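## Task

Move only the orange bin and the blue bin to the bench edge closest to the arms. Put the hook back in its present spot, lying flat on the bench with its handle sticking out past that same edge. Every other object must finish resting on what it rests on now. Nothing counts if it stays in place only because a robot holds it. At the end, open the grippers and move the arms away.

## Robot and tools

Robots: three identical i2rt Big YAM arms named arm1, arm2 and arm3. Each has six joints, a two-finger gripper and a wrist camera. Fixed room cameras are room_a and room_b; the wrist cameras are arm1_cam_wrist, arm2_cam_wrist and arm3_cam_wrist. With joints 1 and 6 at 0 and the hand level and pointing forward, the wrist camera rides on top of the hand looking toward the fingertips. The hand reaches roughly 1.0 m from the joint-1 axis.

Frame: one shared scene frame with its origin on the floor and +z up. The hand point is midway between the fingertips. The hand's z axis runs along the fingers, and the fingers open and close along its y axis. The robot feet's true poses are never printed.

execute_actions: argument "actions" is a list holding exactly one action, or none. An empty list only returns the state and images. An action is an object keyed by robot name ("arm1", "arm2", "arm3"). Under each name is {"joints": {...}}, a map of joint name to an absolute target, not an offset. Any subset of joints may be named. Motions in one action start together but may end at different times. The joints, units and ranges are:
- joint1_rad: -2.879 to 2.879 rad. Turns the arm about its foot; positive is counter-clockwise seen from above; 0 points the way the foot faces.
- joint2_rad: 0 to 3.141. Shoulder; at 0 the upper arm points back and roughly level; positive raises it, then swings it forward.
- joint3_rad: 0 to 3.019. Elbow; at 0 it is folded; positive opens it.
- joint4_rad: -1.692 to 1.57. Hand pitch; positive tilts the fingers up.
- joint5_rad: -1.57 to 1.57. Sideways swing of the hand; positive is toward the arm's right.
- joint6_rad: -2.094 to 2.094. Hand roll; positive is clockwise seen from behind the hand.
- gripper_m: 0 to 0.093 m, the fingertip gap. Each finger pad pushes with about 50 to 62 N at most, less on some grippers.
The tolerances for "done" are ±0.045, 0.14, 0.09, 0.055, 0.03, 0.035 and 0.003 in that order. Optional "cameras" is a list of camera names; leaving it out, null or ["all"] gives all cameras, and [] gives none. An unknown key, unknown camera or out-of-range value rejects the whole call, and nothing moves. Each action lasts at most 15 s. Joints move at different speeds, so the hand can sweep a wide arc between postures.

wait: {"seconds": 0 to 10}. It commands nothing new and returns the state and images. zoom_image: {"camera", "region": [x0, y0, x1, y1]} in pixels of that camera's most recent full image, with (0,0) at the top left, no larger than 504x504. finished_scene: {"scene": 1 or 2}. It is final, and the result gives the next task. Replying without a tool call ends all remaining scenes.

Reading results: joint_positions holds the current angles. "pictures" lists the cameras in the order of the images. joint_status tells how each commanded motion ended:
- "off_target": the joint rested short of its target and may still be pushing.
- "contact_stop" or "time_out": the joint holds where it stopped. A timed-out joint may keep a target near where it stands and keep pushing; on_its_own will name it.
- "not_followed" (with "joint command not followed" and a "cause:" line): the self- and inter-arm collision check refused those targets. The arm may retry them on every later action until it gets targets that pass. The gripper part of the action still runs.
- "limit_stop_at_motor_heat": send that target again.
on_its_own shows what the call did not command; "held at" is a held target, not a position. Joint torques are the drives' full output, with per-arm offset, scale and noise, so they are unreliable for sensing contact. Joints left out may still push toward old targets. To relieve a push, command a joint to its reported position. A tiny target change may not move a joint. Loaded joints slowly sag.

Once a call reports a stop, later execute_actions, wait or finished_scene calls in the same reply are skipped. The robot holds the last command while you think.

Hazards: an arm does not stop on contact and can press hard. Avoid hard presses between arms (this ends the run) and hard hits. The collision check ignores fingers, gripper housings and wrist cameras, and it can react too late. Objects touching robots are fine. Sustained hard pushing or holding a load heats motors: a MOTOR HOT line appears from 85 °C, and at 100 °C the arm goes limp and falls (OVER-TEMPERATURE FAULT). Some heat carries into the next scene. Never drop, slam or push objects off the work area or onto the floor; that ends the scene. Loose objects may be nudged now and then by outside pushes. Less robot motion time gives a better result. At the end, everything must rest unaided, grippers open and arms clear, before calling finished_scene.

Each tool is called after "Emit:" as name(argument=value, ...) on one line, values as JSON.

## Session

Emit:
execute_actions(actions=[])

Scene clock: 0.00 s.
Joint torques (N m, as the arm reports them, + toward a larger angle): no reading
arm1.joint_positions: joint1_rad=+0.785 joint2_rad=+0.427 joint3_rad=+1.468 joint4_rad=-1.217 joint5_rad=+0.098 joint6_rad=-0.051 gripper_m=+0.094
arm1.joint_status: not commanded
arm1.hand: x=-1.0137 y=+0.1128 z=+1.4198 quat_wxyz=(-0.287, +0.705, -0.299, -0.576) (m; scene frame)
arm2.joint_positions: joint1_rad=-0.443 joint2_rad=+0.488 joint3_rad=+1.620 joint4_rad=-1.334 joint5_rad=-0.247 joint6_rad=-0.416 gripper_m=+0.094
arm2.joint_status: not commanded
arm2.hand: x=-0.0087 y=+0.1235 z=+1.4018 quat_wxyz=(-0.551, +0.599, -0.488, -0.315) (m; scene frame)
arm3.joint_positions: joint1_rad=-0.175 joint2_rad=+0.656 joint3_rad=+1.649 joint4_rad=-1.381 joint5_rad=-0.267 joint6_rad=-0.125 gripper_m=+0.095
arm3.joint_status: not commanded
arm3.hand: x=+0.9352 y=+0.2011 z=+1.3689 quat_wxyz=(-0.373, +0.626, -0.542, -0.420) (m; scene frame)
pictures: arm1_cam_wrist, arm2_cam_wrist, arm3_cam_wrist, room_a, room_b
Images, in order (width x height): arm1_cam_wrist 672x504, arm2_cam_wrist 672x504, arm3_cam_wrist 672x504, room_a 672x504, room_b 672x504.

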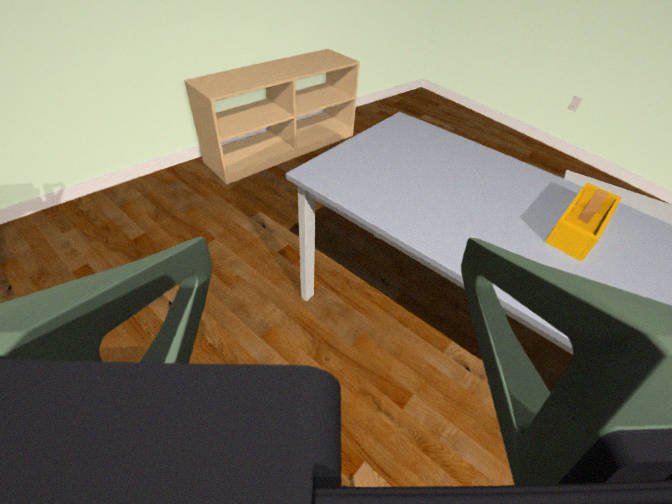

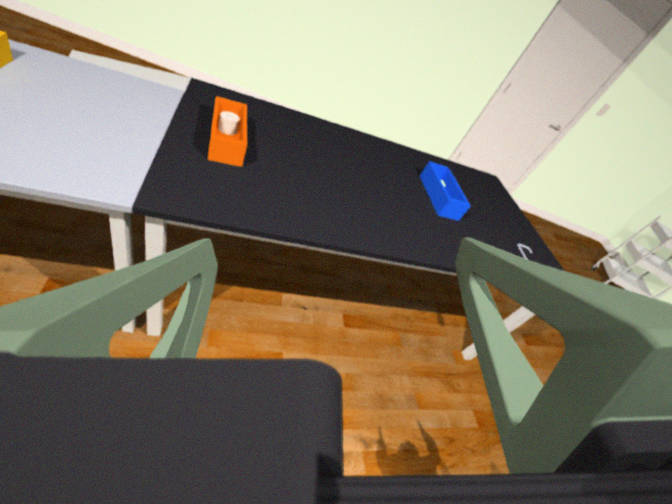

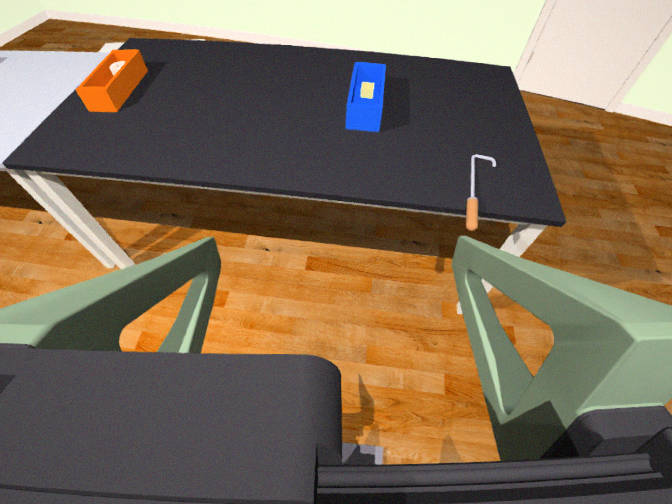

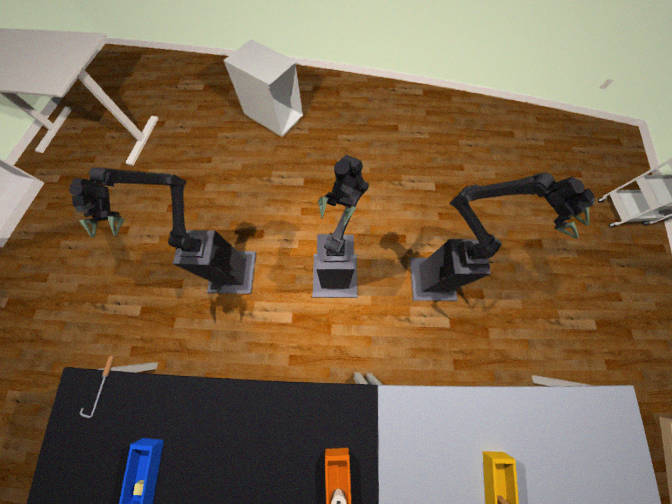

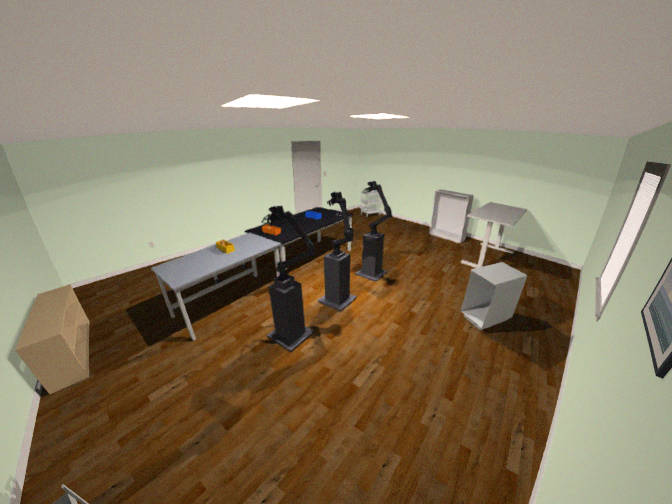

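Emit:
execute_actions(actions=[{"arm1":{"joints":{"joint1_rad":0,"joint2_rad":1.57,"joint3_rad":1.57,"joint4_rad":0,"joint5_rad":0,"joint6_rad":0}},"arm2":{"joints":{"joint1_rad":0,"joint2_rad":1.57,"joint3_rad":1.57,"joint4_rad":-0.6,"joint5_rad":0,"joint6_rad":0}},"arm3":{"joints":{"joint1_rad":-0.5,"joint2_rad":1.57,"joint3_rad":1.2,"joint4_rad":0,"joint5_rad":0,"joint6_rad":0}}}])

Emit:
execute_actions(actions=[{"arm1":{"joints":{"joint1_rad":0.5,"joint2_rad":1.0,"joint3_rad":1.0}},"arm2":{"joints":{"joint2_rad":2.3,"joint3_rad":2.6,"joint4_rad":-0.3}},"arm3":{"joints":{"joint1_rad":-0.8,"joint4_rad":0.37}}}])

Scene clock: 6.27 s.
Joint torques (N m, as the arm reports them, + toward a larger angle): arm1=[ -0.8  -17.68  12.45   2.33   0.06   0.1 ] | arm2=[ -0.13 -17.22  10.23   1.9    0.19   0.16] | arm3=[  0.28 -13.17  12.58   2.34   0.2    0.11]
arm1.joint_positions: joint1_rad=-0.008 joint2_rad=+1.588 joint3_rad=+1.536 joint4_rad=-0.017 joint5_rad=+0.000 joint6_rad=-0.014 gripper_m=+0.094
arm1.joint_status: all done
arm1.hand: x=-0.9353 y=+0.7264 z=+1.2528 quat_wxyz=(-0.480, +0.523, -0.512, -0.483) (m; scene frame)
arm2.joint_positions: joint1_rad=-0.003 joint2_rad=+1.573 joint3_rad=+1.557 joint4_rad=-0.614 joint5_rad=-0.004 joint6_rad=-0.016 gripper_m=+0.094
arm2.joint_status: all done
arm2.hand: x=-0.0349 y=+0.6700 z=+1.0941 quat_wxyz=(-0.318, +0.644, -0.616, -0.323) (m; scene frame)
arm3.joint_positions: joint1_rad=-0.497 joint2_rad=+1.558 joint3_rad=+1.188 joint4_rad=-0.016 joint5_rad=-0.002 joint6_rad=-0.016 gripper_m=+0.095
arm3.joint_status: all done
arm3.hand: x=+1.2562 y=+0.5940 z=+1.0002 quat_wxyz=(-0.476, +0.437, -0.707, -0.286) (m; scene frame)
pictures: arm1_cam_wrist, arm2_cam_wrist, arm3_cam_wrist, room_a, room_b
Images, in order (width x height): arm1_cam_wrist 672x504, arm2_cam_wrist 672x504, arm3_cam_wrist 672x504, room_a 672x504, room_b 672x504.

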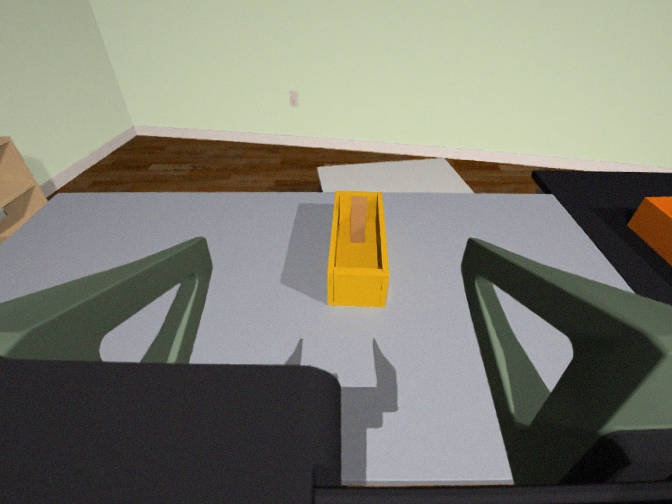

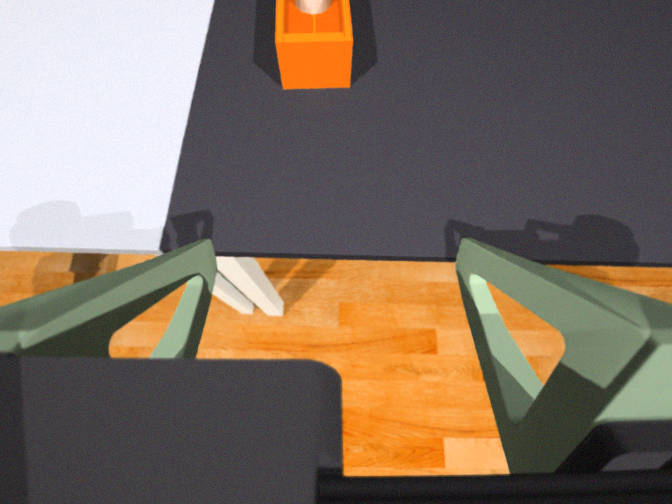

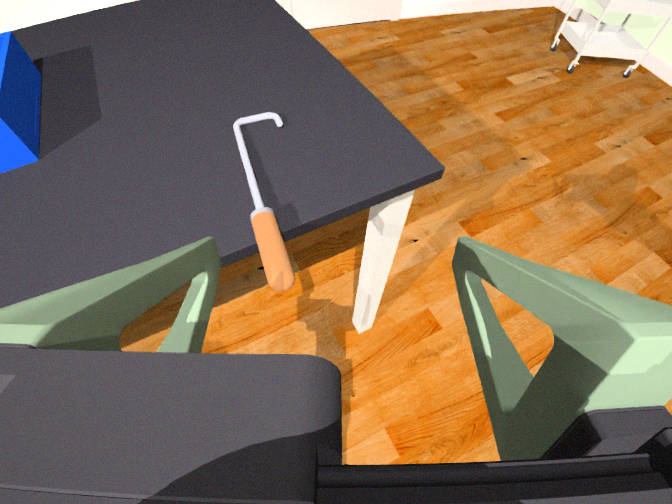

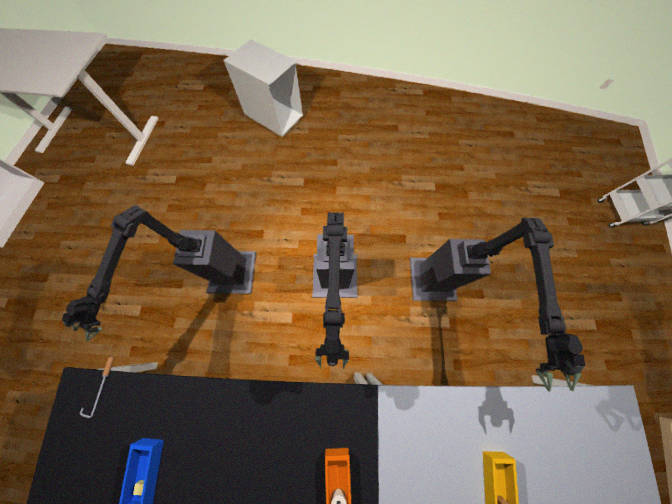

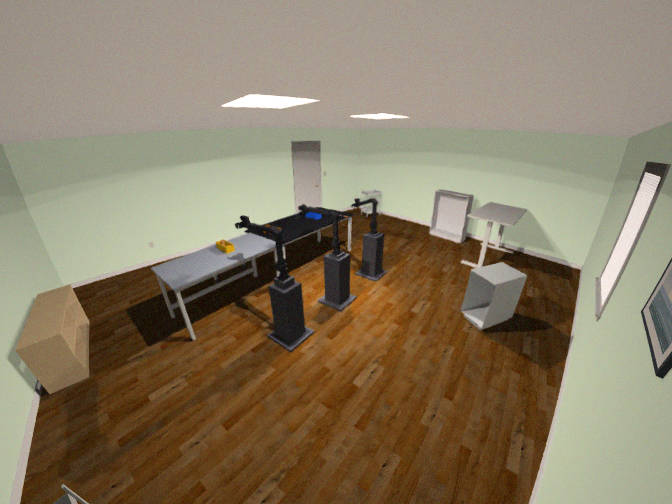

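Scene clock: 8.20 s.
Joint torques (N m, as the arm reports them, + toward a larger angle): arm1=[-2.04 -6.46 10.35  2.18  0.16  0.09] | arm2=[ -0.15 -26.34  12.81   1.91   0.2    0.18] | arm3=[  1.27 -12.49  12.45   2.36   0.07   0.11]
arm1.joint_positions: joint1_rad=+0.508 joint2_rad=+0.993 joint3_rad=+0.994 joint4_rad=-0.014 joint5_rad=-0.003 joint6_rad=-0.014 gripper_m=+0.094
arm1.joint_status: all done
arm1.hand: x=-1.1785 y=+0.4349 z=+1.2660 quat_wxyz=(-0.351, +0.619, -0.351, -0.609) (m; scene frame)
arm2.joint_positions: joint1_rad=-0.003 joint2_rad=+2.287 joint3_rad=+2.549 joint4_rad=-0.310 joint5_rad=-0.004 joint6_rad=-0.016 gripper_m=+0.094
arm2.joint_status: all done
arm2.hand: x=-0.0418 y=+0.9351 z=+1.1947 quat_wxyz=(-0.485, +0.524, -0.500, -0.491) (m; scene frame)
arm3.joint_positions: joint1_rad=-0.806 joint2_rad=+1.558 joint3_rad=+1.188 joint4_rad=+0.354 joint5_rad=+0.002 joint6_rad=-0.014 gripper_m=+0.095
arm3.joint_status: all done
arm3.hand: x=+1.4358 y=+0.4846 z=+1.0886 quat_wxyz=(-0.648, +0.277, -0.660, -0.261) (m; scene frame)
pictures: arm1_cam_wrist, arm2_cam_wrist, arm3_cam_wrist, room_a, room_b
Images, in order (width x height): arm1_cam_wrist 672x504, arm2_cam_wrist 672x504, arm3_cam_wrist 672x504, room_a 672x504, room_b 672x504.

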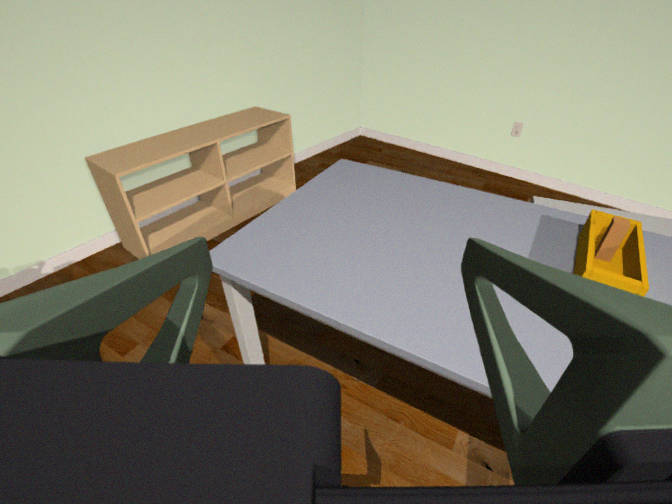

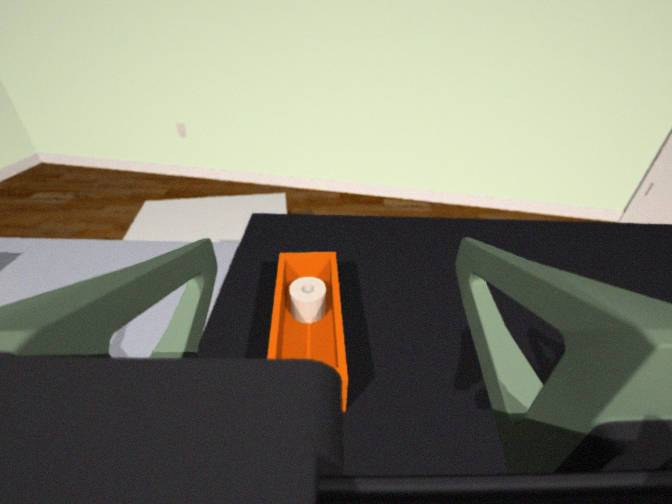

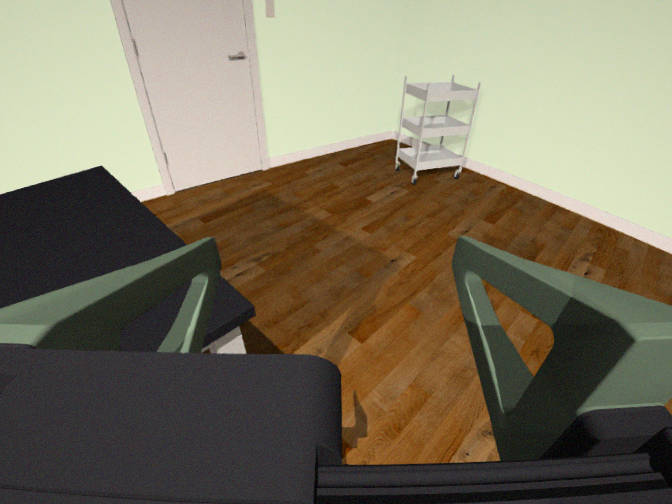

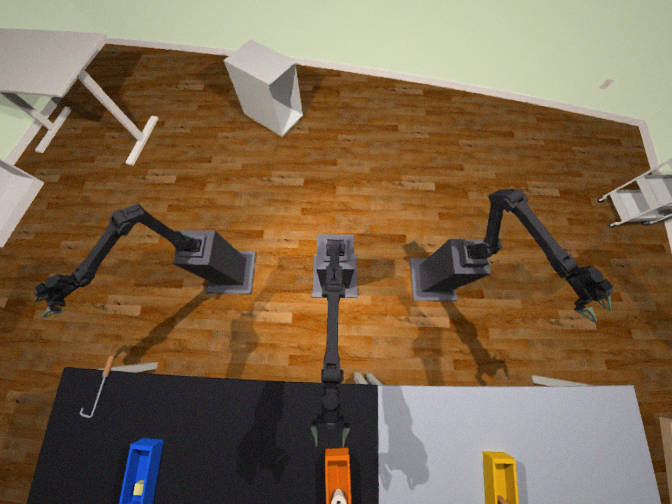

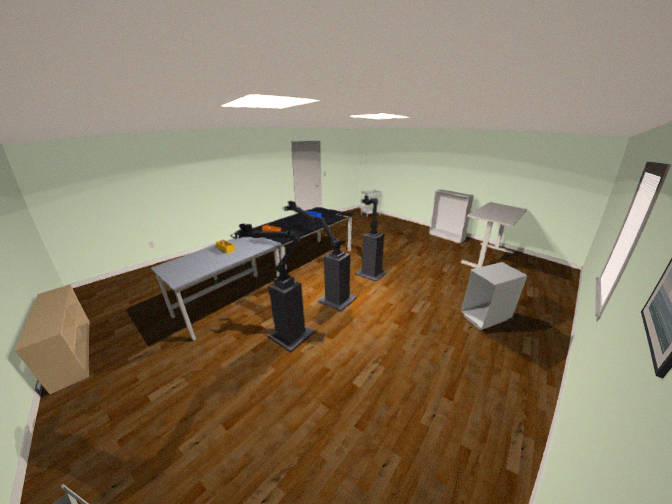

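Emit:
execute_actions(actions=[{"arm2":{"joints":{"joint2_rad":1.2,"joint3_rad":1.2,"joint4_rad":-0.3,"joint1_rad":-0.5}},"arm3":{"joints":{"joint1_rad":-0.75,"joint2_rad":2.2,"joint3_rad":1.4,"joint4_rad":0.8,"joint5_rad":-0.75}}}], cameras=["arm3_cam_wrist","arm2_cam_wrist","room_a"])

Scene clock: 22.40 s.
Joint torques (N m, as the arm reports them, + toward a larger angle): arm1=[-2.08 -6.54 10.38  2.19  0.16  0.09] | arm2=[ -1.21 -10.6    9.87   1.58   0.04   0.13] | arm3=[  1.53 -19.71  10.31   2.18   0.04   0.13]
arm1.joint_positions: joint1_rad=+0.508 joint2_rad=+0.993 joint3_rad=+0.994 joint4_rad=-0.014 joint5_rad=-0.003 joint6_rad=-0.014 gripper_m=+0.094
arm1.joint_status: not commanded
arm1.hand: x=-1.1785 y=+0.4349 z=+1.2660 quat_wxyz=(-0.351, +0.619, -0.351, -0.609) (m; scene frame)
arm2.joint_positions: joint1_rad=-0.492 joint2_rad=+1.204 joint3_rad=+1.193 joint4_rad=-0.302 joint5_rad=+0.000 joint6_rad=-0.011 gripper_m=+0.094
arm2.joint_status: all done
arm2.hand: x=+0.2356 y=+0.5047 z=+1.1645 quat_wxyz=(-0.502, +0.429, -0.685, -0.306) (m; scene frame)
arm3.joint_positions: joint1_rad=-0.751 joint2_rad=+2.210 joint3_rad=+1.384 joint4_rad=+0.786 joint5_rad=-0.747 joint6_rad=-0.013 gripper_m=+0.095
arm3.joint_status: all done
arm3.hand: x=+1.3699 y=+0.6428 z=+0.8250 quat_wxyz=(-0.483, +0.507, -0.510, -0.499) (m; scene frame)
pictures: arm2_cam_wrist, arm3_cam_wrist, room_a
Images, in order (width x height): arm2_cam_wrist 672x504, arm3_cam_wrist 672x504, room_a 672x504.

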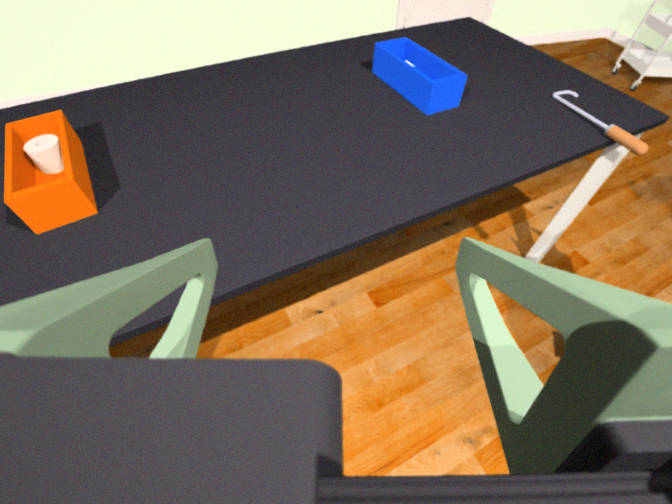

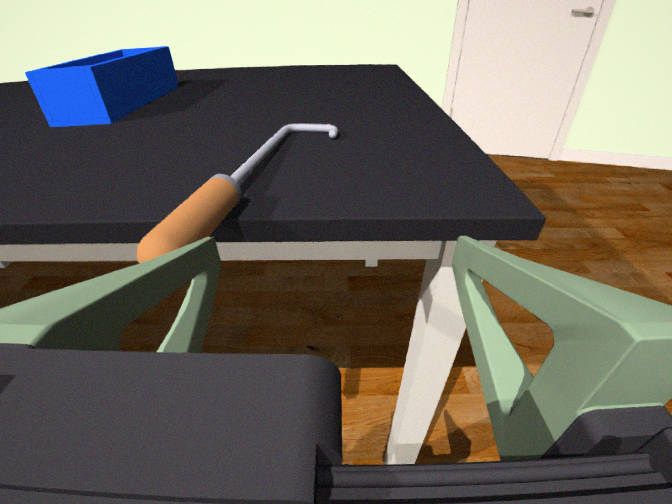

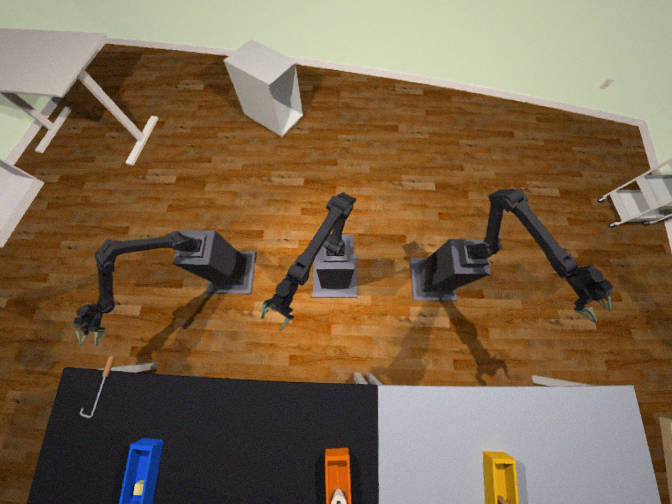

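Emit:
execute_actions(actions=[{"arm3":{"joints":{"joint2_rad":2.2,"joint3_rad":1.17,"joint4_rad":1.07,"joint5_rad":-0.34}}}], cameras=[])

Emit:
execute_actions(actions=[{"arm2":{"joints":{"joint1_rad":-0.9,"joint4_rad":0}},"arm3":{"joints":{"joint1_rad":-0.52}}}], cameras=["arm3_cam_wrist","arm2_cam_wrist"])

Scene clock: 29.53 s.
Joint torques (N m, as the arm reports them, + toward a larger angle): arm1=[-2.08 -6.53 10.38  2.18  0.16  0.08] | arm2=[ -1.67 -11.27  10.08   1.58   0.06   0.12] | arm3=[  1.07 -18.36   6.76   2.26   0.21   0.1 ]
arm1.joint_positions: joint1_rad=+0.508 joint2_rad=+0.993 joint3_rad=+0.994 joint4_rad=-0.014 joint5_rad=-0.003 joint6_rad=-0.014 gripper_m=+0.094
arm1.joint_status: not commanded
arm1.hand: x=-1.1785 y=+0.4349 z=+1.2660 quat_wxyz=(-0.351, +0.619, -0.351, -0.609) (m; scene frame)
arm2.joint_positions: joint1_rad=-0.492 joint2_rad=+1.204 joint3_rad=+1.193 joint4_rad=-0.302 joint5_rad=+0.000 joint6_rad=-0.011 gripper_m=+0.094
arm2.joint_status: not commanded
arm2.hand: x=+0.2356 y=+0.5047 z=+1.1645 quat_wxyz=(-0.502, +0.429, -0.685, -0.306) (m; scene frame)
arm3.joint_positions: joint1_rad=-0.751 joint2_rad=+2.199 joint3_rad=+1.175 joint4_rad=+1.055 joint5_rad=-0.343 joint6_rad=-0.013 gripper_m=+0.095
arm3.joint_status: all done
arm3.hand: x=+1.3952 y=+0.5826 z=+0.7976 quat_wxyz=(-0.598, +0.395, -0.577, -0.391) (m; scene frame)
pictures: none
No camera images: the call's "cameras" was empty. Leave "cameras" out to get every camera's image.

Scene clock: 30.80 s.
Joint torques (N m, as the arm reports them, + toward a larger angle): arm1=[-2.07 -6.52 10.38  2.18  0.16  0.09] | arm2=[  0.41 -10.82   9.99   2.15   0.06   0.14] | arm3=[  1.25 -17.48   6.63   2.21   0.17   0.07]
arm1.joint_positions: joint1_rad=+0.508 joint2_rad=+0.993 joint3_rad=+0.994 joint4_rad=-0.014 joint5_rad=-0.003 joint6_rad=-0.014 gripper_m=+0.094
arm1.joint_status: not commanded
arm1.hand: x=-1.1785 y=+0.4349 z=+1.2660 quat_wxyz=(-0.351, +0.619, -0.351, -0.609) (m; scene frame)
arm2.joint_positions: joint1_rad=-0.908 joint2_rad=+1.204 joint3_rad=+1.193 joint4_rad=-0.016 joint5_rad=+0.000 joint6_rad=-0.011 gripper_m=+0.094
arm2.joint_status: all done
arm2.hand: x=+0.4276 y=+0.3667 z=+1.2339 quat_wxyz=(-0.658, +0.247, -0.673, -0.232) (m; scene frame)
arm3.joint_positions: joint1_rad=-0.520 joint2_rad=+2.199 joint3_rad=+1.175 joint4_rad=+1.055 joint5_rad=-0.342 joint6_rad=-0.013 gripper_m=+0.095
arm3.joint_status: all done
arm3.hand: x=+1.2501 y=+0.6698 z=+0.7977 quat_wxyz=(-0.549, +0.458, -0.528, -0.458) (m; scene frame)
pictures: arm2_cam_wrist, arm3_cam_wrist
Images, in order (width x height): arm2_cam_wrist 672x504, arm3_cam_wrist 672x504.

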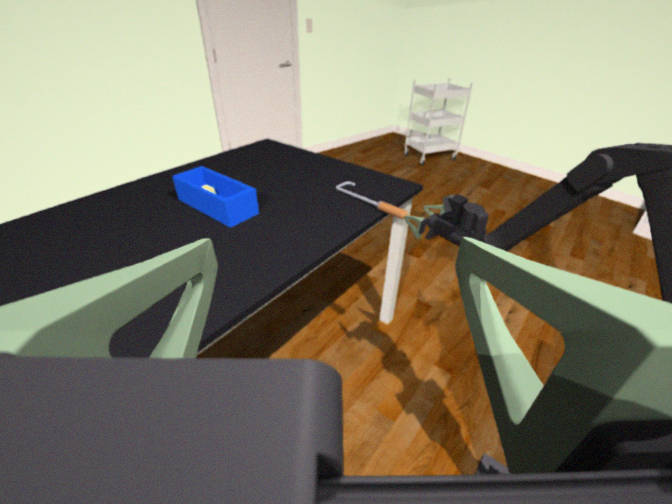

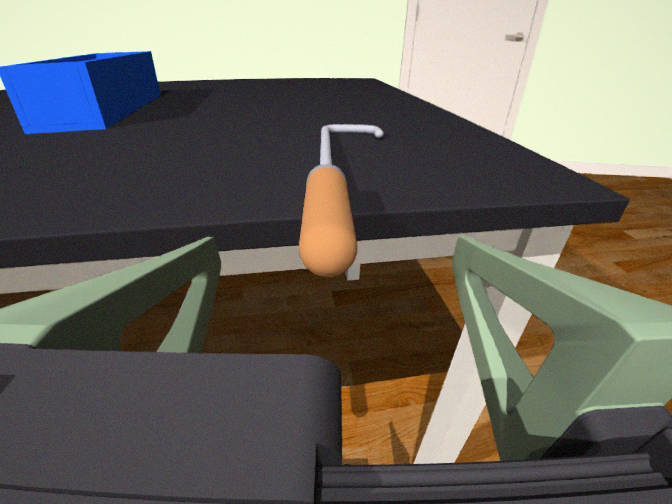

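Emit:
execute_actions(actions=[{"arm3":{"joints":{"joint1_rad":-0.48,"joint2_rad":2.35,"joint3_rad":1.45,"joint4_rad":0.93,"joint5_rad":-0.3}}}], cameras=["arm3_cam_wrist","arm2_cam_wrist"])

Emit:
zoom_image(camera="arm2_cam_wrist", region=[320,160,480,260])

Scene clock: 38.73 s.
Joint torques (N m, as the arm reports them, + toward a larger angle): arm1=[-2.06 -6.56 10.38  2.18  0.16  0.09] | arm2=[  0.15 -11.33   9.98   2.1    0.04   0.12] | arm3=[  1.54 -19.13  11.56   1.6    0.17   0.12]
arm1.joint_positions: joint1_rad=+0.508 joint2_rad=+0.993 joint3_rad=+0.994 joint4_rad=-0.014 joint5_rad=-0.003 joint6_rad=-0.014 gripper_m=+0.094
arm1.joint_status: not commanded
arm1.hand: x=-1.1785 y=+0.4349 z=+1.2660 quat_wxyz=(-0.351, +0.619, -0.351, -0.609) (m; scene frame)
arm2.joint_positions: joint1_rad=-0.908 joint2_rad=+1.204 joint3_rad=+1.193 joint4_rad=-0.016 joint5_rad=+0.000 joint6_rad=-0.011 gripper_m=+0.094
arm2.joint_status: not commanded
arm2.hand: x=+0.4276 y=+0.3667 z=+1.2339 quat_wxyz=(-0.658, +0.247, -0.673, -0.232) (m; scene frame)
arm3.joint_positions: joint1_rad=-0.482 joint2_rad=+2.344 joint3_rad=+1.416 joint4_rad=+0.934 joint5_rad=-0.303 joint6_rad=-0.013 gripper_m=+0.095
arm3.joint_status: all done
arm3.hand: x=+1.2608 y=+0.7387 z=+0.7692 quat_wxyz=(-0.541, +0.461, -0.537, -0.454) (m; scene frame)
pictures: arm2_cam_wrist, arm3_cam_wrist
Images, in order (width x height): arm2_cam_wrist 672x504, arm3_cam_wrist 672x504.

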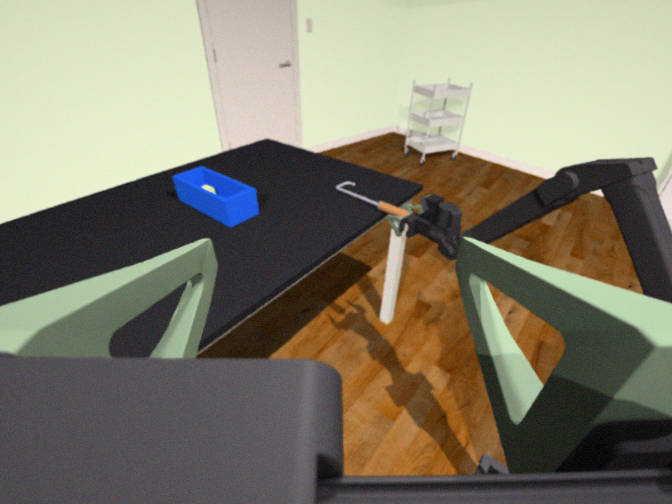

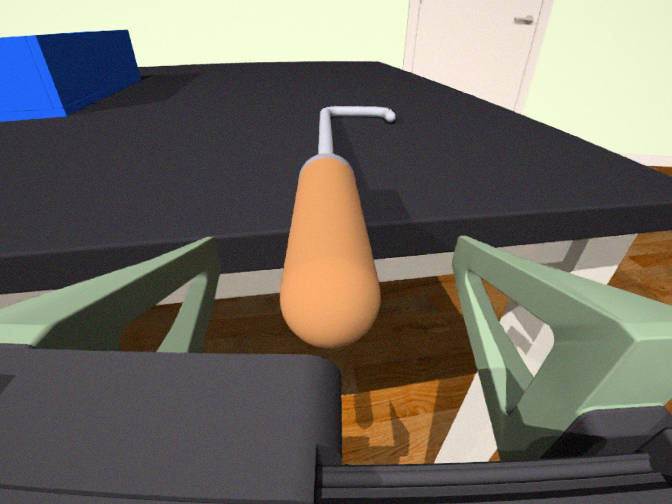

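Region (320, 160, 480, 260) of arm2_cam_wrist's 672x504 image, scaled by 3.150, with more detail than that image has; it fills the top 315 rows of this view, and the rest is white.

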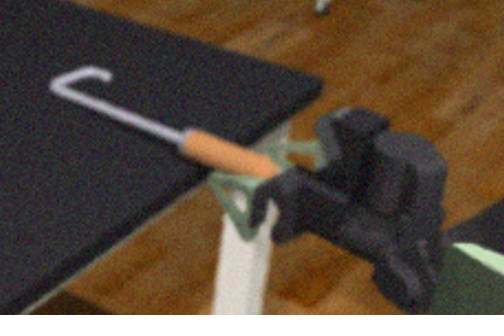

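A bit deeper, then close.

Emit:
execute_actions(actions=[{"arm3":{"joints":{"joint1_rad":-0.47,"joint2_rad":2.38,"joint3_rad":1.53,"joint4_rad":0.89,"joint5_rad":-0.29}}}], cameras=[])

Emit:
execute_actions(actions=[{"arm3":{"joints":{"gripper_m":0.0}}}], cameras=["arm3_cam_wrist"])

Emit:
execute_actions(actions=[{"arm3":{"joints":{"joint2_rad":2.05,"joint4_rad":0.6}}}], cameras=["arm3_cam_wrist","arm2_cam_wrist"])

Scene clock: 43.40 s.
Joint torques (N m, as the arm reports them, + toward a larger angle): arm1=[-2.1  -6.52 10.37  2.18  0.16  0.08] | arm2=[  0.41 -11.01   9.97   2.2    0.04   0.13] | arm3=[  1.93 -18.21  12.04   1.48   0.22   0.14]
arm1.joint_positions: joint1_rad=+0.508 joint2_rad=+0.993 joint3_rad=+0.994 joint4_rad=-0.014 joint5_rad=-0.003 joint6_rad=-0.014 gripper_m=+0.094
arm1.joint_status: not commanded
arm1.hand: x=-1.1785 y=+0.4349 z=+1.2660 quat_wxyz=(-0.351, +0.619, -0.351, -0.609) (m; scene frame)
arm2.joint_positions: joint1_rad=-0.908 joint2_rad=+1.204 joint3_rad=+1.193 joint4_rad=-0.016 joint5_rad=+0.000 joint6_rad=-0.011 gripper_m=+0.094
arm2.joint_status: not commanded
arm2.hand: x=+0.4276 y=+0.3667 z=+1.2339 quat_wxyz=(-0.658, +0.247, -0.673, -0.232) (m; scene frame)
arm3.joint_positions: joint1_rad=-0.481 joint2_rad=+2.355 joint3_rad=+1.495 joint4_rad=+0.898 joint5_rad=-0.293 joint6_rad=-0.013 gripper_m=+0.095
arm3.joint_status: all done
arm3.hand: x=+1.2720 y=+0.7590 z=+0.7899 quat_wxyz=(-0.554, +0.454, -0.528, -0.456) (m; scene frame)
pictures: none
No camera images: the call's "cameras" was empty. Leave "cameras" out to get every camera's image.

Scene clock: 44.13 s.
Joint torques (N m, as the arm reports them, + toward a larger angle): arm1=[-2.08 -6.52 10.37  2.17  0.16  0.09] | arm2=[  0.35 -11.13  10.02   2.08   0.04   0.15] | arm3=[  2.65 -18.25  12.2    1.47   0.06   0.14]
arm1.joint_positions: joint1_rad=+0.508 joint2_rad=+0.993 joint3_rad=+0.994 joint4_rad=-0.014 joint5_rad=-0.003 joint6_rad=-0.014 gripper_m=+0.094
arm1.joint_status: not commanded
arm1.hand: x=-1.1785 y=+0.4349 z=+1.2660 quat_wxyz=(-0.351, +0.619, -0.351, -0.609) (m; scene frame)
arm2.joint_positions: joint1_rad=-0.908 joint2_rad=+1.204 joint3_rad=+1.193 joint4_rad=-0.016 joint5_rad=+0.000 joint6_rad=-0.011 gripper_m=+0.094
arm2.joint_status: not commanded
arm2.hand: x=+0.4276 y=+0.3667 z=+1.2339 quat_wxyz=(-0.658, +0.247, -0.673, -0.232) (m; scene frame)
arm3.joint_positions: joint1_rad=-0.479 joint2_rad=+2.355 joint3_rad=+1.495 joint4_rad=+0.896 joint5_rad=-0.289 joint6_rad=-0.012 gripper_m=+0.029
arm3.joint_status: gripper_m off_target (ended at +0.029, target +0.000)
arm3.hand: x=+1.2710 y=+0.7596 z=+0.7896 quat_wxyz=(-0.553, +0.453, -0.529, -0.456) (m; scene frame)
pictures: arm3_cam_wrist
Images, in order (width x height): arm3_cam_wrist 672x504.

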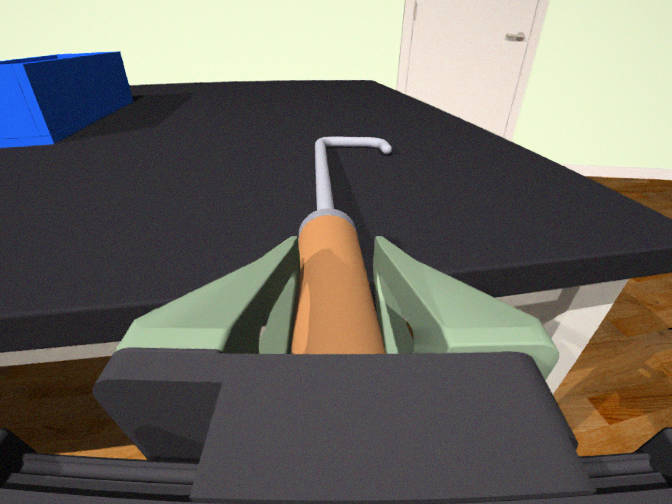

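Scene clock: 45.40 s.
Joint torques (N m, as the arm reports them, + toward a larger angle): arm1=[-2.06 -6.52 10.38  2.18  0.16  0.09] | arm2=[  0.06 -11.02   9.99   2.14   0.04   0.12] | arm3=[  1.22 -19.88  14.06   1.87   0.11   0.1 ]
arm1.joint_positions: joint1_rad=+0.508 joint2_rad=+0.993 joint3_rad=+0.994 joint4_rad=-0.014 joint5_rad=-0.003 joint6_rad=-0.014 gripper_m=+0.094
arm1.joint_status: not commanded
arm1.hand: x=-1.1785 y=+0.4349 z=+1.2660 quat_wxyz=(-0.351, +0.619, -0.351, -0.609) (m; scene frame)
arm2.joint_positions: joint1_rad=-0.908 joint2_rad=+1.204 joint3_rad=+1.193 joint4_rad=-0.016 joint5_rad=+0.000 joint6_rad=-0.011 gripper_m=+0.094
arm2.joint_status: not commanded
arm2.hand: x=+0.4276 y=+0.3667 z=+1.2339 quat_wxyz=(-0.658, +0.247, -0.673, -0.232) (m; scene frame)
arm3.joint_positions: joint1_rad=-0.478 joint2_rad=+2.048 joint3_rad=+1.495 joint4_rad=+0.591 joint5_rad=-0.290 joint6_rad=-0.012 gripper_m=+0.028
arm3.joint_status: all done
arm3.hand: x=+1.2683 y=+0.7562 z=+0.9634 quat_wxyz=(-0.553, +0.454, -0.529, -0.457) (m; scene frame)
pictures: arm2_cam_wrist, arm3_cam_wrist
Images, in order (width x height): arm2_cam_wrist 672x504, arm3_cam_wrist 672x504.

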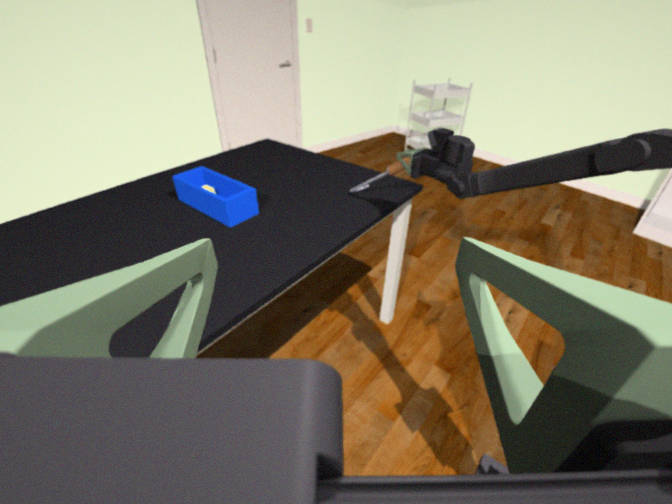

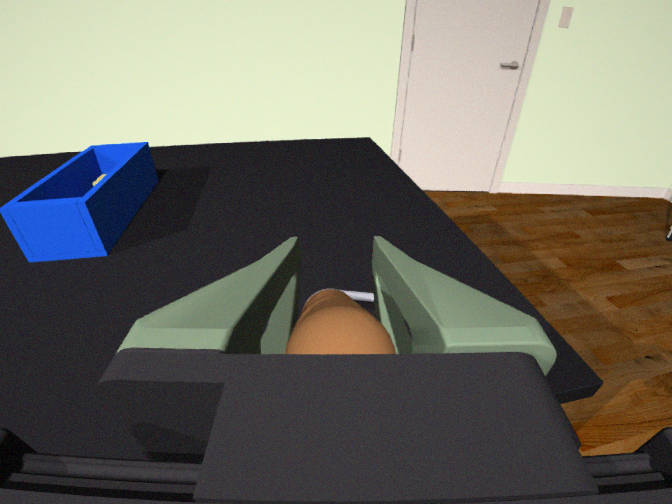

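Pivoted. Lower back and regrasp lower.

Emit:
execute_actions(actions=[{"arm3":{"joints":{"joint2_rad":2.25,"joint4_rad":0.8}}}], cameras=["arm3_cam_wrist"])

Emit:
execute_actions(actions=[{"arm3":{"joints":{"joint2_rad":2.35,"joint4_rad":0.9}}}], cameras=["arm3_cam_wrist","arm2_cam_wrist"])

Scene clock: 48.83 s.
Joint torques (N m, as the arm reports them, + toward a larger angle): arm1=[-2.04 -6.54 10.37  2.19  0.16  0.09] | arm2=[  0.13 -11.09   9.96   2.1    0.05   0.13] | arm3=[  2.22 -20.99  12.85   2.35   0.14   0.07]
arm1.joint_positions: joint1_rad=+0.508 joint2_rad=+0.993 joint3_rad=+0.994 joint4_rad=-0.014 joint5_rad=-0.003 joint6_rad=-0.014 gripper_m=+0.094
arm1.joint_status: not commanded
arm1.hand: x=-1.1785 y=+0.4349 z=+1.2660 quat_wxyz=(-0.351, +0.619, -0.351, -0.609) (m; scene frame)
arm2.joint_positions: joint1_rad=-0.908 joint2_rad=+1.204 joint3_rad=+1.193 joint4_rad=-0.016 joint5_rad=+0.000 joint6_rad=-0.011 gripper_m=+0.094
arm2.joint_status: not commanded
arm2.hand: x=+0.4276 y=+0.3667 z=+1.2339 quat_wxyz=(-0.658, +0.247, -0.673, -0.232) (m; scene frame)
arm3.joint_positions: joint1_rad=-0.478 joint2_rad=+2.261 joint3_rad=+1.495 joint4_rad=+0.786 joint5_rad=-0.290 joint6_rad=-0.012 gripper_m=+0.028
arm3.joint_status: all done
arm3.hand: x=+1.2720 y=+0.7640 z=+0.8389 quat_wxyz=(-0.548, +0.456, -0.534, -0.454) (m; scene frame)
pictures: arm3_cam_wrist
Images, in order (width x height): arm3_cam_wrist 672x504.

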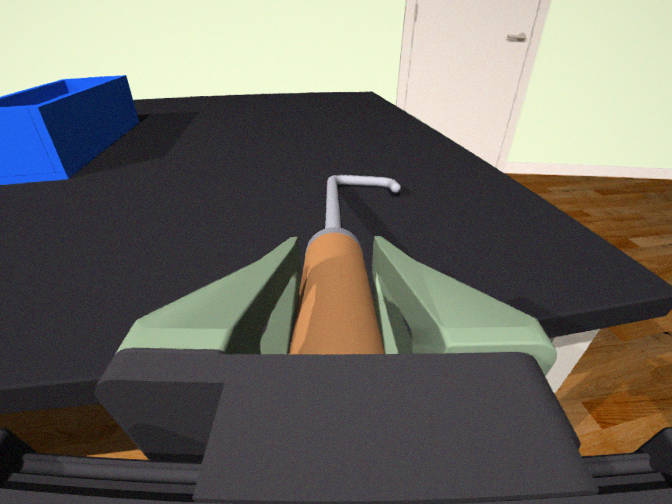

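Scene clock: 49.77 s.
Joint torques (N m, as the arm reports them, + toward a larger angle): arm1=[-2.06 -6.52 10.38  2.19  0.16  0.08] | arm2=[  0.18 -11.16   9.92   2.12   0.05   0.12] | arm3=[  1.62 -19.21  12.18   1.98   0.11   0.07]
arm1.joint_positions: joint1_rad=+0.508 joint2_rad=+0.993 joint3_rad=+0.994 joint4_rad=-0.014 joint5_rad=-0.003 joint6_rad=-0.014 gripper_m=+0.094
arm1.joint_status: not commanded
arm1.hand: x=-1.1785 y=+0.4349 z=+1.2660 quat_wxyz=(-0.351, +0.619, -0.351, -0.609) (m; scene frame)
arm2.joint_positions: joint1_rad=-0.908 joint2_rad=+1.204 joint3_rad=+1.193 joint4_rad=-0.016 joint5_rad=+0.000 joint6_rad=-0.011 gripper_m=+0.094
arm2.joint_status: not commanded
arm2.hand: x=+0.4276 y=+0.3667 z=+1.2339 quat_wxyz=(-0.658, +0.247, -0.673, -0.232) (m; scene frame)
arm3.joint_positions: joint1_rad=-0.478 joint2_rad=+2.339 joint3_rad=+1.495 joint4_rad=+0.892 joint5_rad=-0.290 joint6_rad=-0.012 gripper_m=+0.028
arm3.joint_status: all done
arm3.hand: x=+1.2704 y=+0.7609 z=+0.8014 quat_wxyz=(-0.556, +0.452, -0.525, -0.458) (m; scene frame)
pictures: arm2_cam_wrist, arm3_cam_wrist
Images, in order (width x height): arm2_cam_wrist 672x504, arm3_cam_wrist 672x504.

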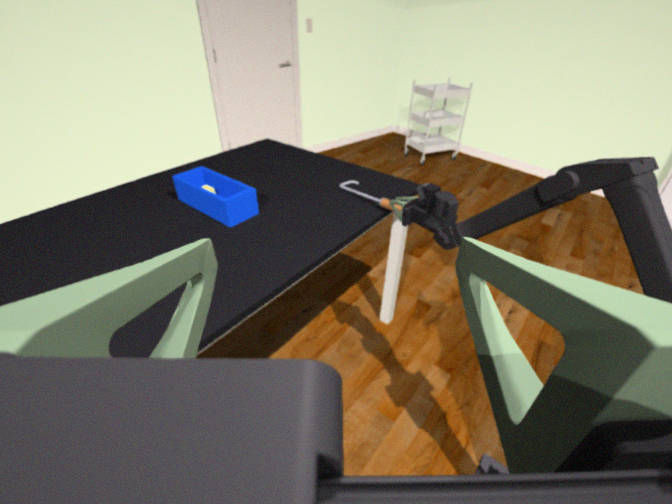

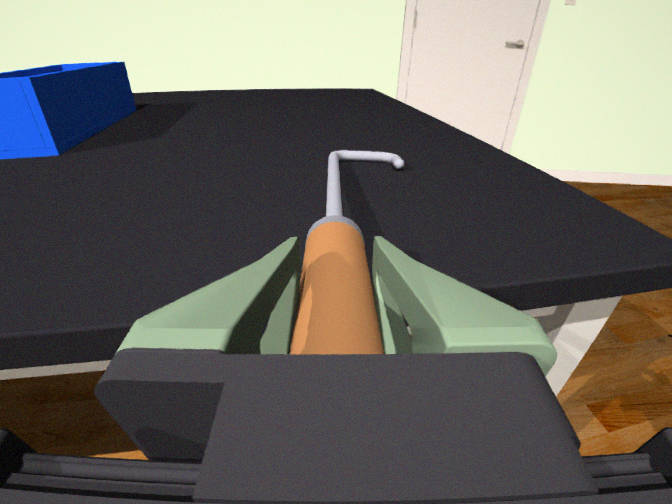

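Emit:
execute_actions(actions=[{"arm3":{"joints":{"joint2_rad":2.385}}}], cameras=[])

Emit:
execute_actions(actions=[{"arm3":{"joints":{"gripper_m":0.05}}}], cameras=[])

Emit:
execute_actions(actions=[{"arm3":{"joints":{"joint4_rad":0.83}}}], cameras=["arm3_cam_wrist"])

Scene clock: 53.63 s.
Joint torques (N m, as the arm reports them, + toward a larger angle): arm1=[-2.08 -6.52 10.38  2.18  0.16  0.09] | arm2=[  0.23 -11.04   9.94   2.08   0.06   0.13] | arm3=[  2.19 -18.03  12.09   1.79   0.11   0.09]
arm1.joint_positions: joint1_rad=+0.508 joint2_rad=+0.993 joint3_rad=+0.994 joint4_rad=-0.014 joint5_rad=-0.003 joint6_rad=-0.014 gripper_m=+0.094
arm1.joint_status: not commanded
arm1.hand: x=-1.1785 y=+0.4349 z=+1.2660 quat_wxyz=(-0.351, +0.619, -0.351, -0.609) (m; scene frame)
arm2.joint_positions: joint1_rad=-0.908 joint2_rad=+1.204 joint3_rad=+1.193 joint4_rad=-0.016 joint5_rad=+0.000 joint6_rad=-0.011 gripper_m=+0.094
arm2.joint_status: not commanded
arm2.hand: x=+0.4276 y=+0.3667 z=+1.2339 quat_wxyz=(-0.658, +0.247, -0.673, -0.232) (m; scene frame)
arm3.joint_positions: joint1_rad=-0.478 joint2_rad=+2.350 joint3_rad=+1.495 joint4_rad=+0.898 joint5_rad=-0.290 joint6_rad=-0.012 gripper_m=+0.028
arm3.joint_status: all done
arm3.hand: x=+1.2701 y=+0.7603 z=+0.7939 quat_wxyz=(-0.555, +0.453, -0.527, -0.458) (m; scene frame)
pictures: none
No camera images: the call's "cameras" was empty. Leave "cameras" out to get every camera's image.

Scene clock: 54.23 s.
Joint torques (N m, as the arm reports them, + toward a larger angle): arm1=[-2.09 -6.54 10.38  2.18  0.16  0.09] | arm2=[  0.14 -10.84   9.96   2.19   0.07   0.12] | arm3=[  1.8  -18.56  12.1    1.91   0.14   0.1 ]
arm1.joint_positions: joint1_rad=+0.508 joint2_rad=+0.993 joint3_rad=+0.994 joint4_rad=-0.014 joint5_rad=-0.003 joint6_rad=-0.014 gripper_m=+0.094
arm1.joint_status: not commanded
arm1.hand: x=-1.1785 y=+0.4349 z=+1.2660 quat_wxyz=(-0.351, +0.619, -0.351, -0.609) (m; scene frame)
arm2.joint_positions: joint1_rad=-0.908 joint2_rad=+1.204 joint3_rad=+1.193 joint4_rad=-0.016 joint5_rad=+0.000 joint6_rad=-0.011 gripper_m=+0.094
arm2.joint_status: not commanded
arm2.hand: x=+0.4276 y=+0.3667 z=+1.2339 quat_wxyz=(-0.658, +0.247, -0.673, -0.232) (m; scene frame)
arm3.joint_positions: joint1_rad=-0.478 joint2_rad=+2.351 joint3_rad=+1.495 joint4_rad=+0.898 joint5_rad=-0.290 joint6_rad=-0.012 gripper_m=+0.050
arm3.joint_status: all done
arm3.hand: x=+1.2700 y=+0.7602 z=+0.7927 quat_wxyz=(-0.554, +0.453, -0.527, -0.457) (m; scene frame)
pictures: none
No camera images: the call's "cameras" was empty. Leave "cameras" out to get every camera's image.

Scene clock: 54.93 s.
Joint torques (N m, as the arm reports them, + toward a larger angle): arm1=[-2.07 -6.51 10.39  2.19  0.16  0.09] | arm2=[  0.43 -11.2    9.94   2.08   0.06   0.11] | arm3=[  1.27 -18.37  12.11   1.41   0.12   0.13]
arm1.joint_positions: joint1_rad=+0.508 joint2_rad=+0.993 joint3_rad=+0.994 joint4_rad=-0.014 joint5_rad=-0.003 joint6_rad=-0.014 gripper_m=+0.094
arm1.joint_status: not commanded
arm1.hand: x=-1.1785 y=+0.4349 z=+1.2660 quat_wxyz=(-0.351, +0.619, -0.351, -0.609) (m; scene frame)
arm2.joint_positions: joint1_rad=-0.908 joint2_rad=+1.204 joint3_rad=+1.193 joint4_rad=-0.016 joint5_rad=+0.000 joint6_rad=-0.011 gripper_m=+0.094
arm2.joint_status: not commanded
arm2.hand: x=+0.4276 y=+0.3667 z=+1.2339 quat_wxyz=(-0.658, +0.247, -0.673, -0.232) (m; scene frame)
arm3.joint_positions: joint1_rad=-0.478 joint2_rad=+2.353 joint3_rad=+1.495 joint4_rad=+0.839 joint5_rad=-0.290 joint6_rad=-0.012 gripper_m=+0.050
arm3.joint_status: all done
arm3.hand: x=+1.2700 y=+0.7602 z=+0.7770 quat_wxyz=(-0.535, +0.462, -0.547, -0.449) (m; scene frame)
pictures: arm3_cam_wrist
Images, in order (width x height): arm3_cam_wrist 672x504.

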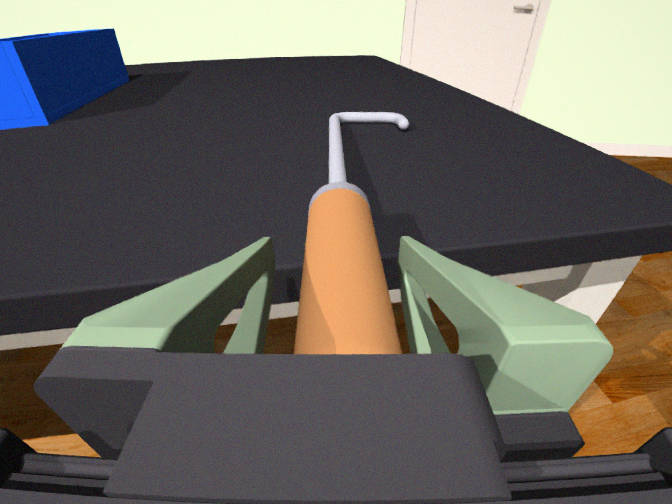

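Emit:
execute_actions(actions=[{"arm3":{"joints":{"gripper_m":0.0}}}], cameras=["arm3_cam_wrist"])

Emit:
execute_actions(actions=[{"arm3":{"joints":{"joint2_rad":2.2,"joint4_rad":0.74}}}], cameras=["arm3_cam_wrist","arm2_cam_wrist"])

Scene clock: 57.90 s.
Joint torques (N m, as the arm reports them, + toward a larger angle): arm1=[-2.07 -6.51 10.37  2.18  0.16  0.09] | arm2=[  0.33 -11.13  10.01   2.11   0.05   0.15] | arm3=[  1.82 -18.3   12.17   1.45   0.1    0.09]
arm1.joint_positions: joint1_rad=+0.508 joint2_rad=+0.993 joint3_rad=+0.994 joint4_rad=-0.014 joint5_rad=-0.003 joint6_rad=-0.014 gripper_m=+0.094
arm1.joint_status: not commanded
arm1.hand: x=-1.1785 y=+0.4349 z=+1.2660 quat_wxyz=(-0.351, +0.619, -0.351, -0.609) (m; scene frame)
arm2.joint_positions: joint1_rad=-0.908 joint2_rad=+1.204 joint3_rad=+1.193 joint4_rad=-0.016 joint5_rad=+0.000 joint6_rad=-0.011 gripper_m=+0.094
arm2.joint_status: not commanded
arm2.hand: x=+0.4276 y=+0.3667 z=+1.2339 quat_wxyz=(-0.658, +0.247, -0.673, -0.232) (m; scene frame)
arm3.joint_positions: joint1_rad=-0.478 joint2_rad=+2.353 joint3_rad=+1.495 joint4_rad=+0.838 joint5_rad=-0.290 joint6_rad=-0.011 gripper_m=+0.030
arm3.joint_status: gripper_m off_target (ended at +0.030, target +0.000)
arm3.hand: x=+1.2699 y=+0.7602 z=+0.7770 quat_wxyz=(-0.534, +0.462, -0.547, -0.449) (m; scene frame)
pictures: arm3_cam_wrist
Images, in order (width x height): arm3_cam_wrist 672x504.

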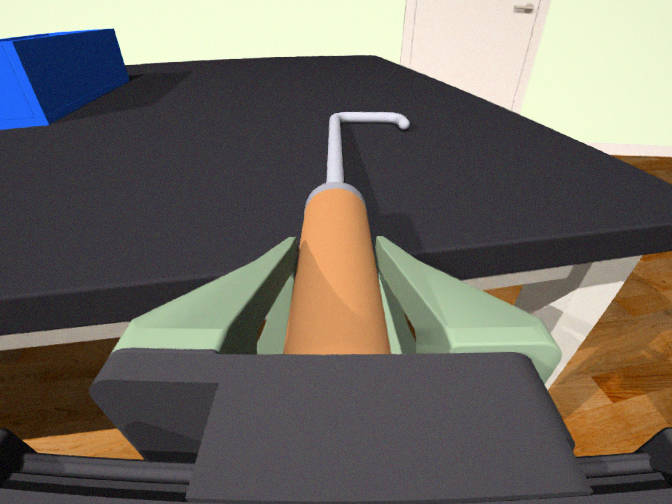

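Scene clock: 59.00 s.
Joint torques (N m, as the arm reports them, + toward a larger angle): arm1=[-2.08 -6.52 10.38  2.18  0.16  0.09] | arm2=[  0.08 -11.08   9.97   2.07   0.04   0.12] | arm3=[  1.62 -21.56  12.85   2.46   0.12   0.08]
arm1.joint_positions: joint1_rad=+0.508 joint2_rad=+0.993 joint3_rad=+0.994 joint4_rad=-0.014 joint5_rad=-0.003 joint6_rad=-0.014 gripper_m=+0.094
arm1.joint_status: not commanded
arm1.hand: x=-1.1785 y=+0.4349 z=+1.2660 quat_wxyz=(-0.351, +0.619, -0.351, -0.609) (m; scene frame)
arm2.joint_positions: joint1_rad=-0.908 joint2_rad=+1.204 joint3_rad=+1.193 joint4_rad=-0.016 joint5_rad=+0.000 joint6_rad=-0.011 gripper_m=+0.094
arm2.joint_status: not commanded
arm2.hand: x=+0.4276 y=+0.3667 z=+1.2339 quat_wxyz=(-0.658, +0.247, -0.673, -0.232) (m; scene frame)
arm3.joint_positions: joint1_rad=-0.478 joint2_rad=+2.231 joint3_rad=+1.495 joint4_rad=+0.723 joint5_rad=-0.290 joint6_rad=-0.011 gripper_m=+0.030
arm3.joint_status: all done
arm3.hand: x=+1.2722 y=+0.7645 z=+0.8479 quat_wxyz=(-0.537, +0.461, -0.545, -0.450) (m; scene frame)
pictures: arm2_cam_wrist, arm3_cam_wrist
Images, in order (width x height): arm2_cam_wrist 672x504, arm3_cam_wrist 672x504.

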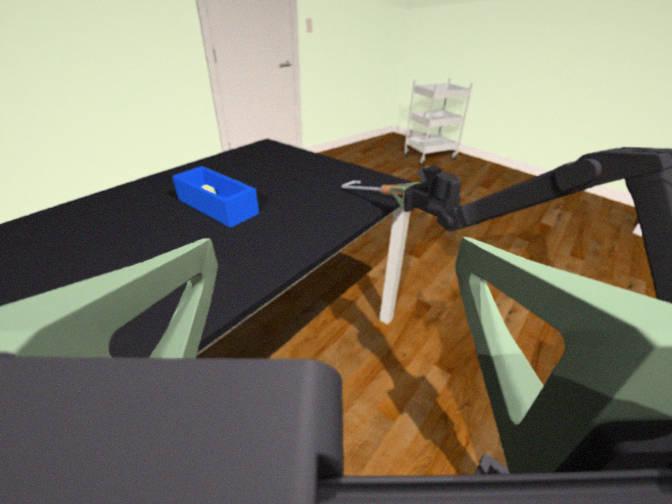

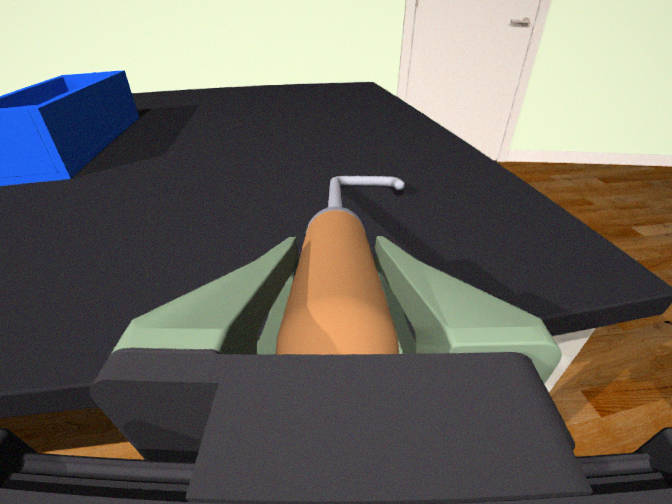

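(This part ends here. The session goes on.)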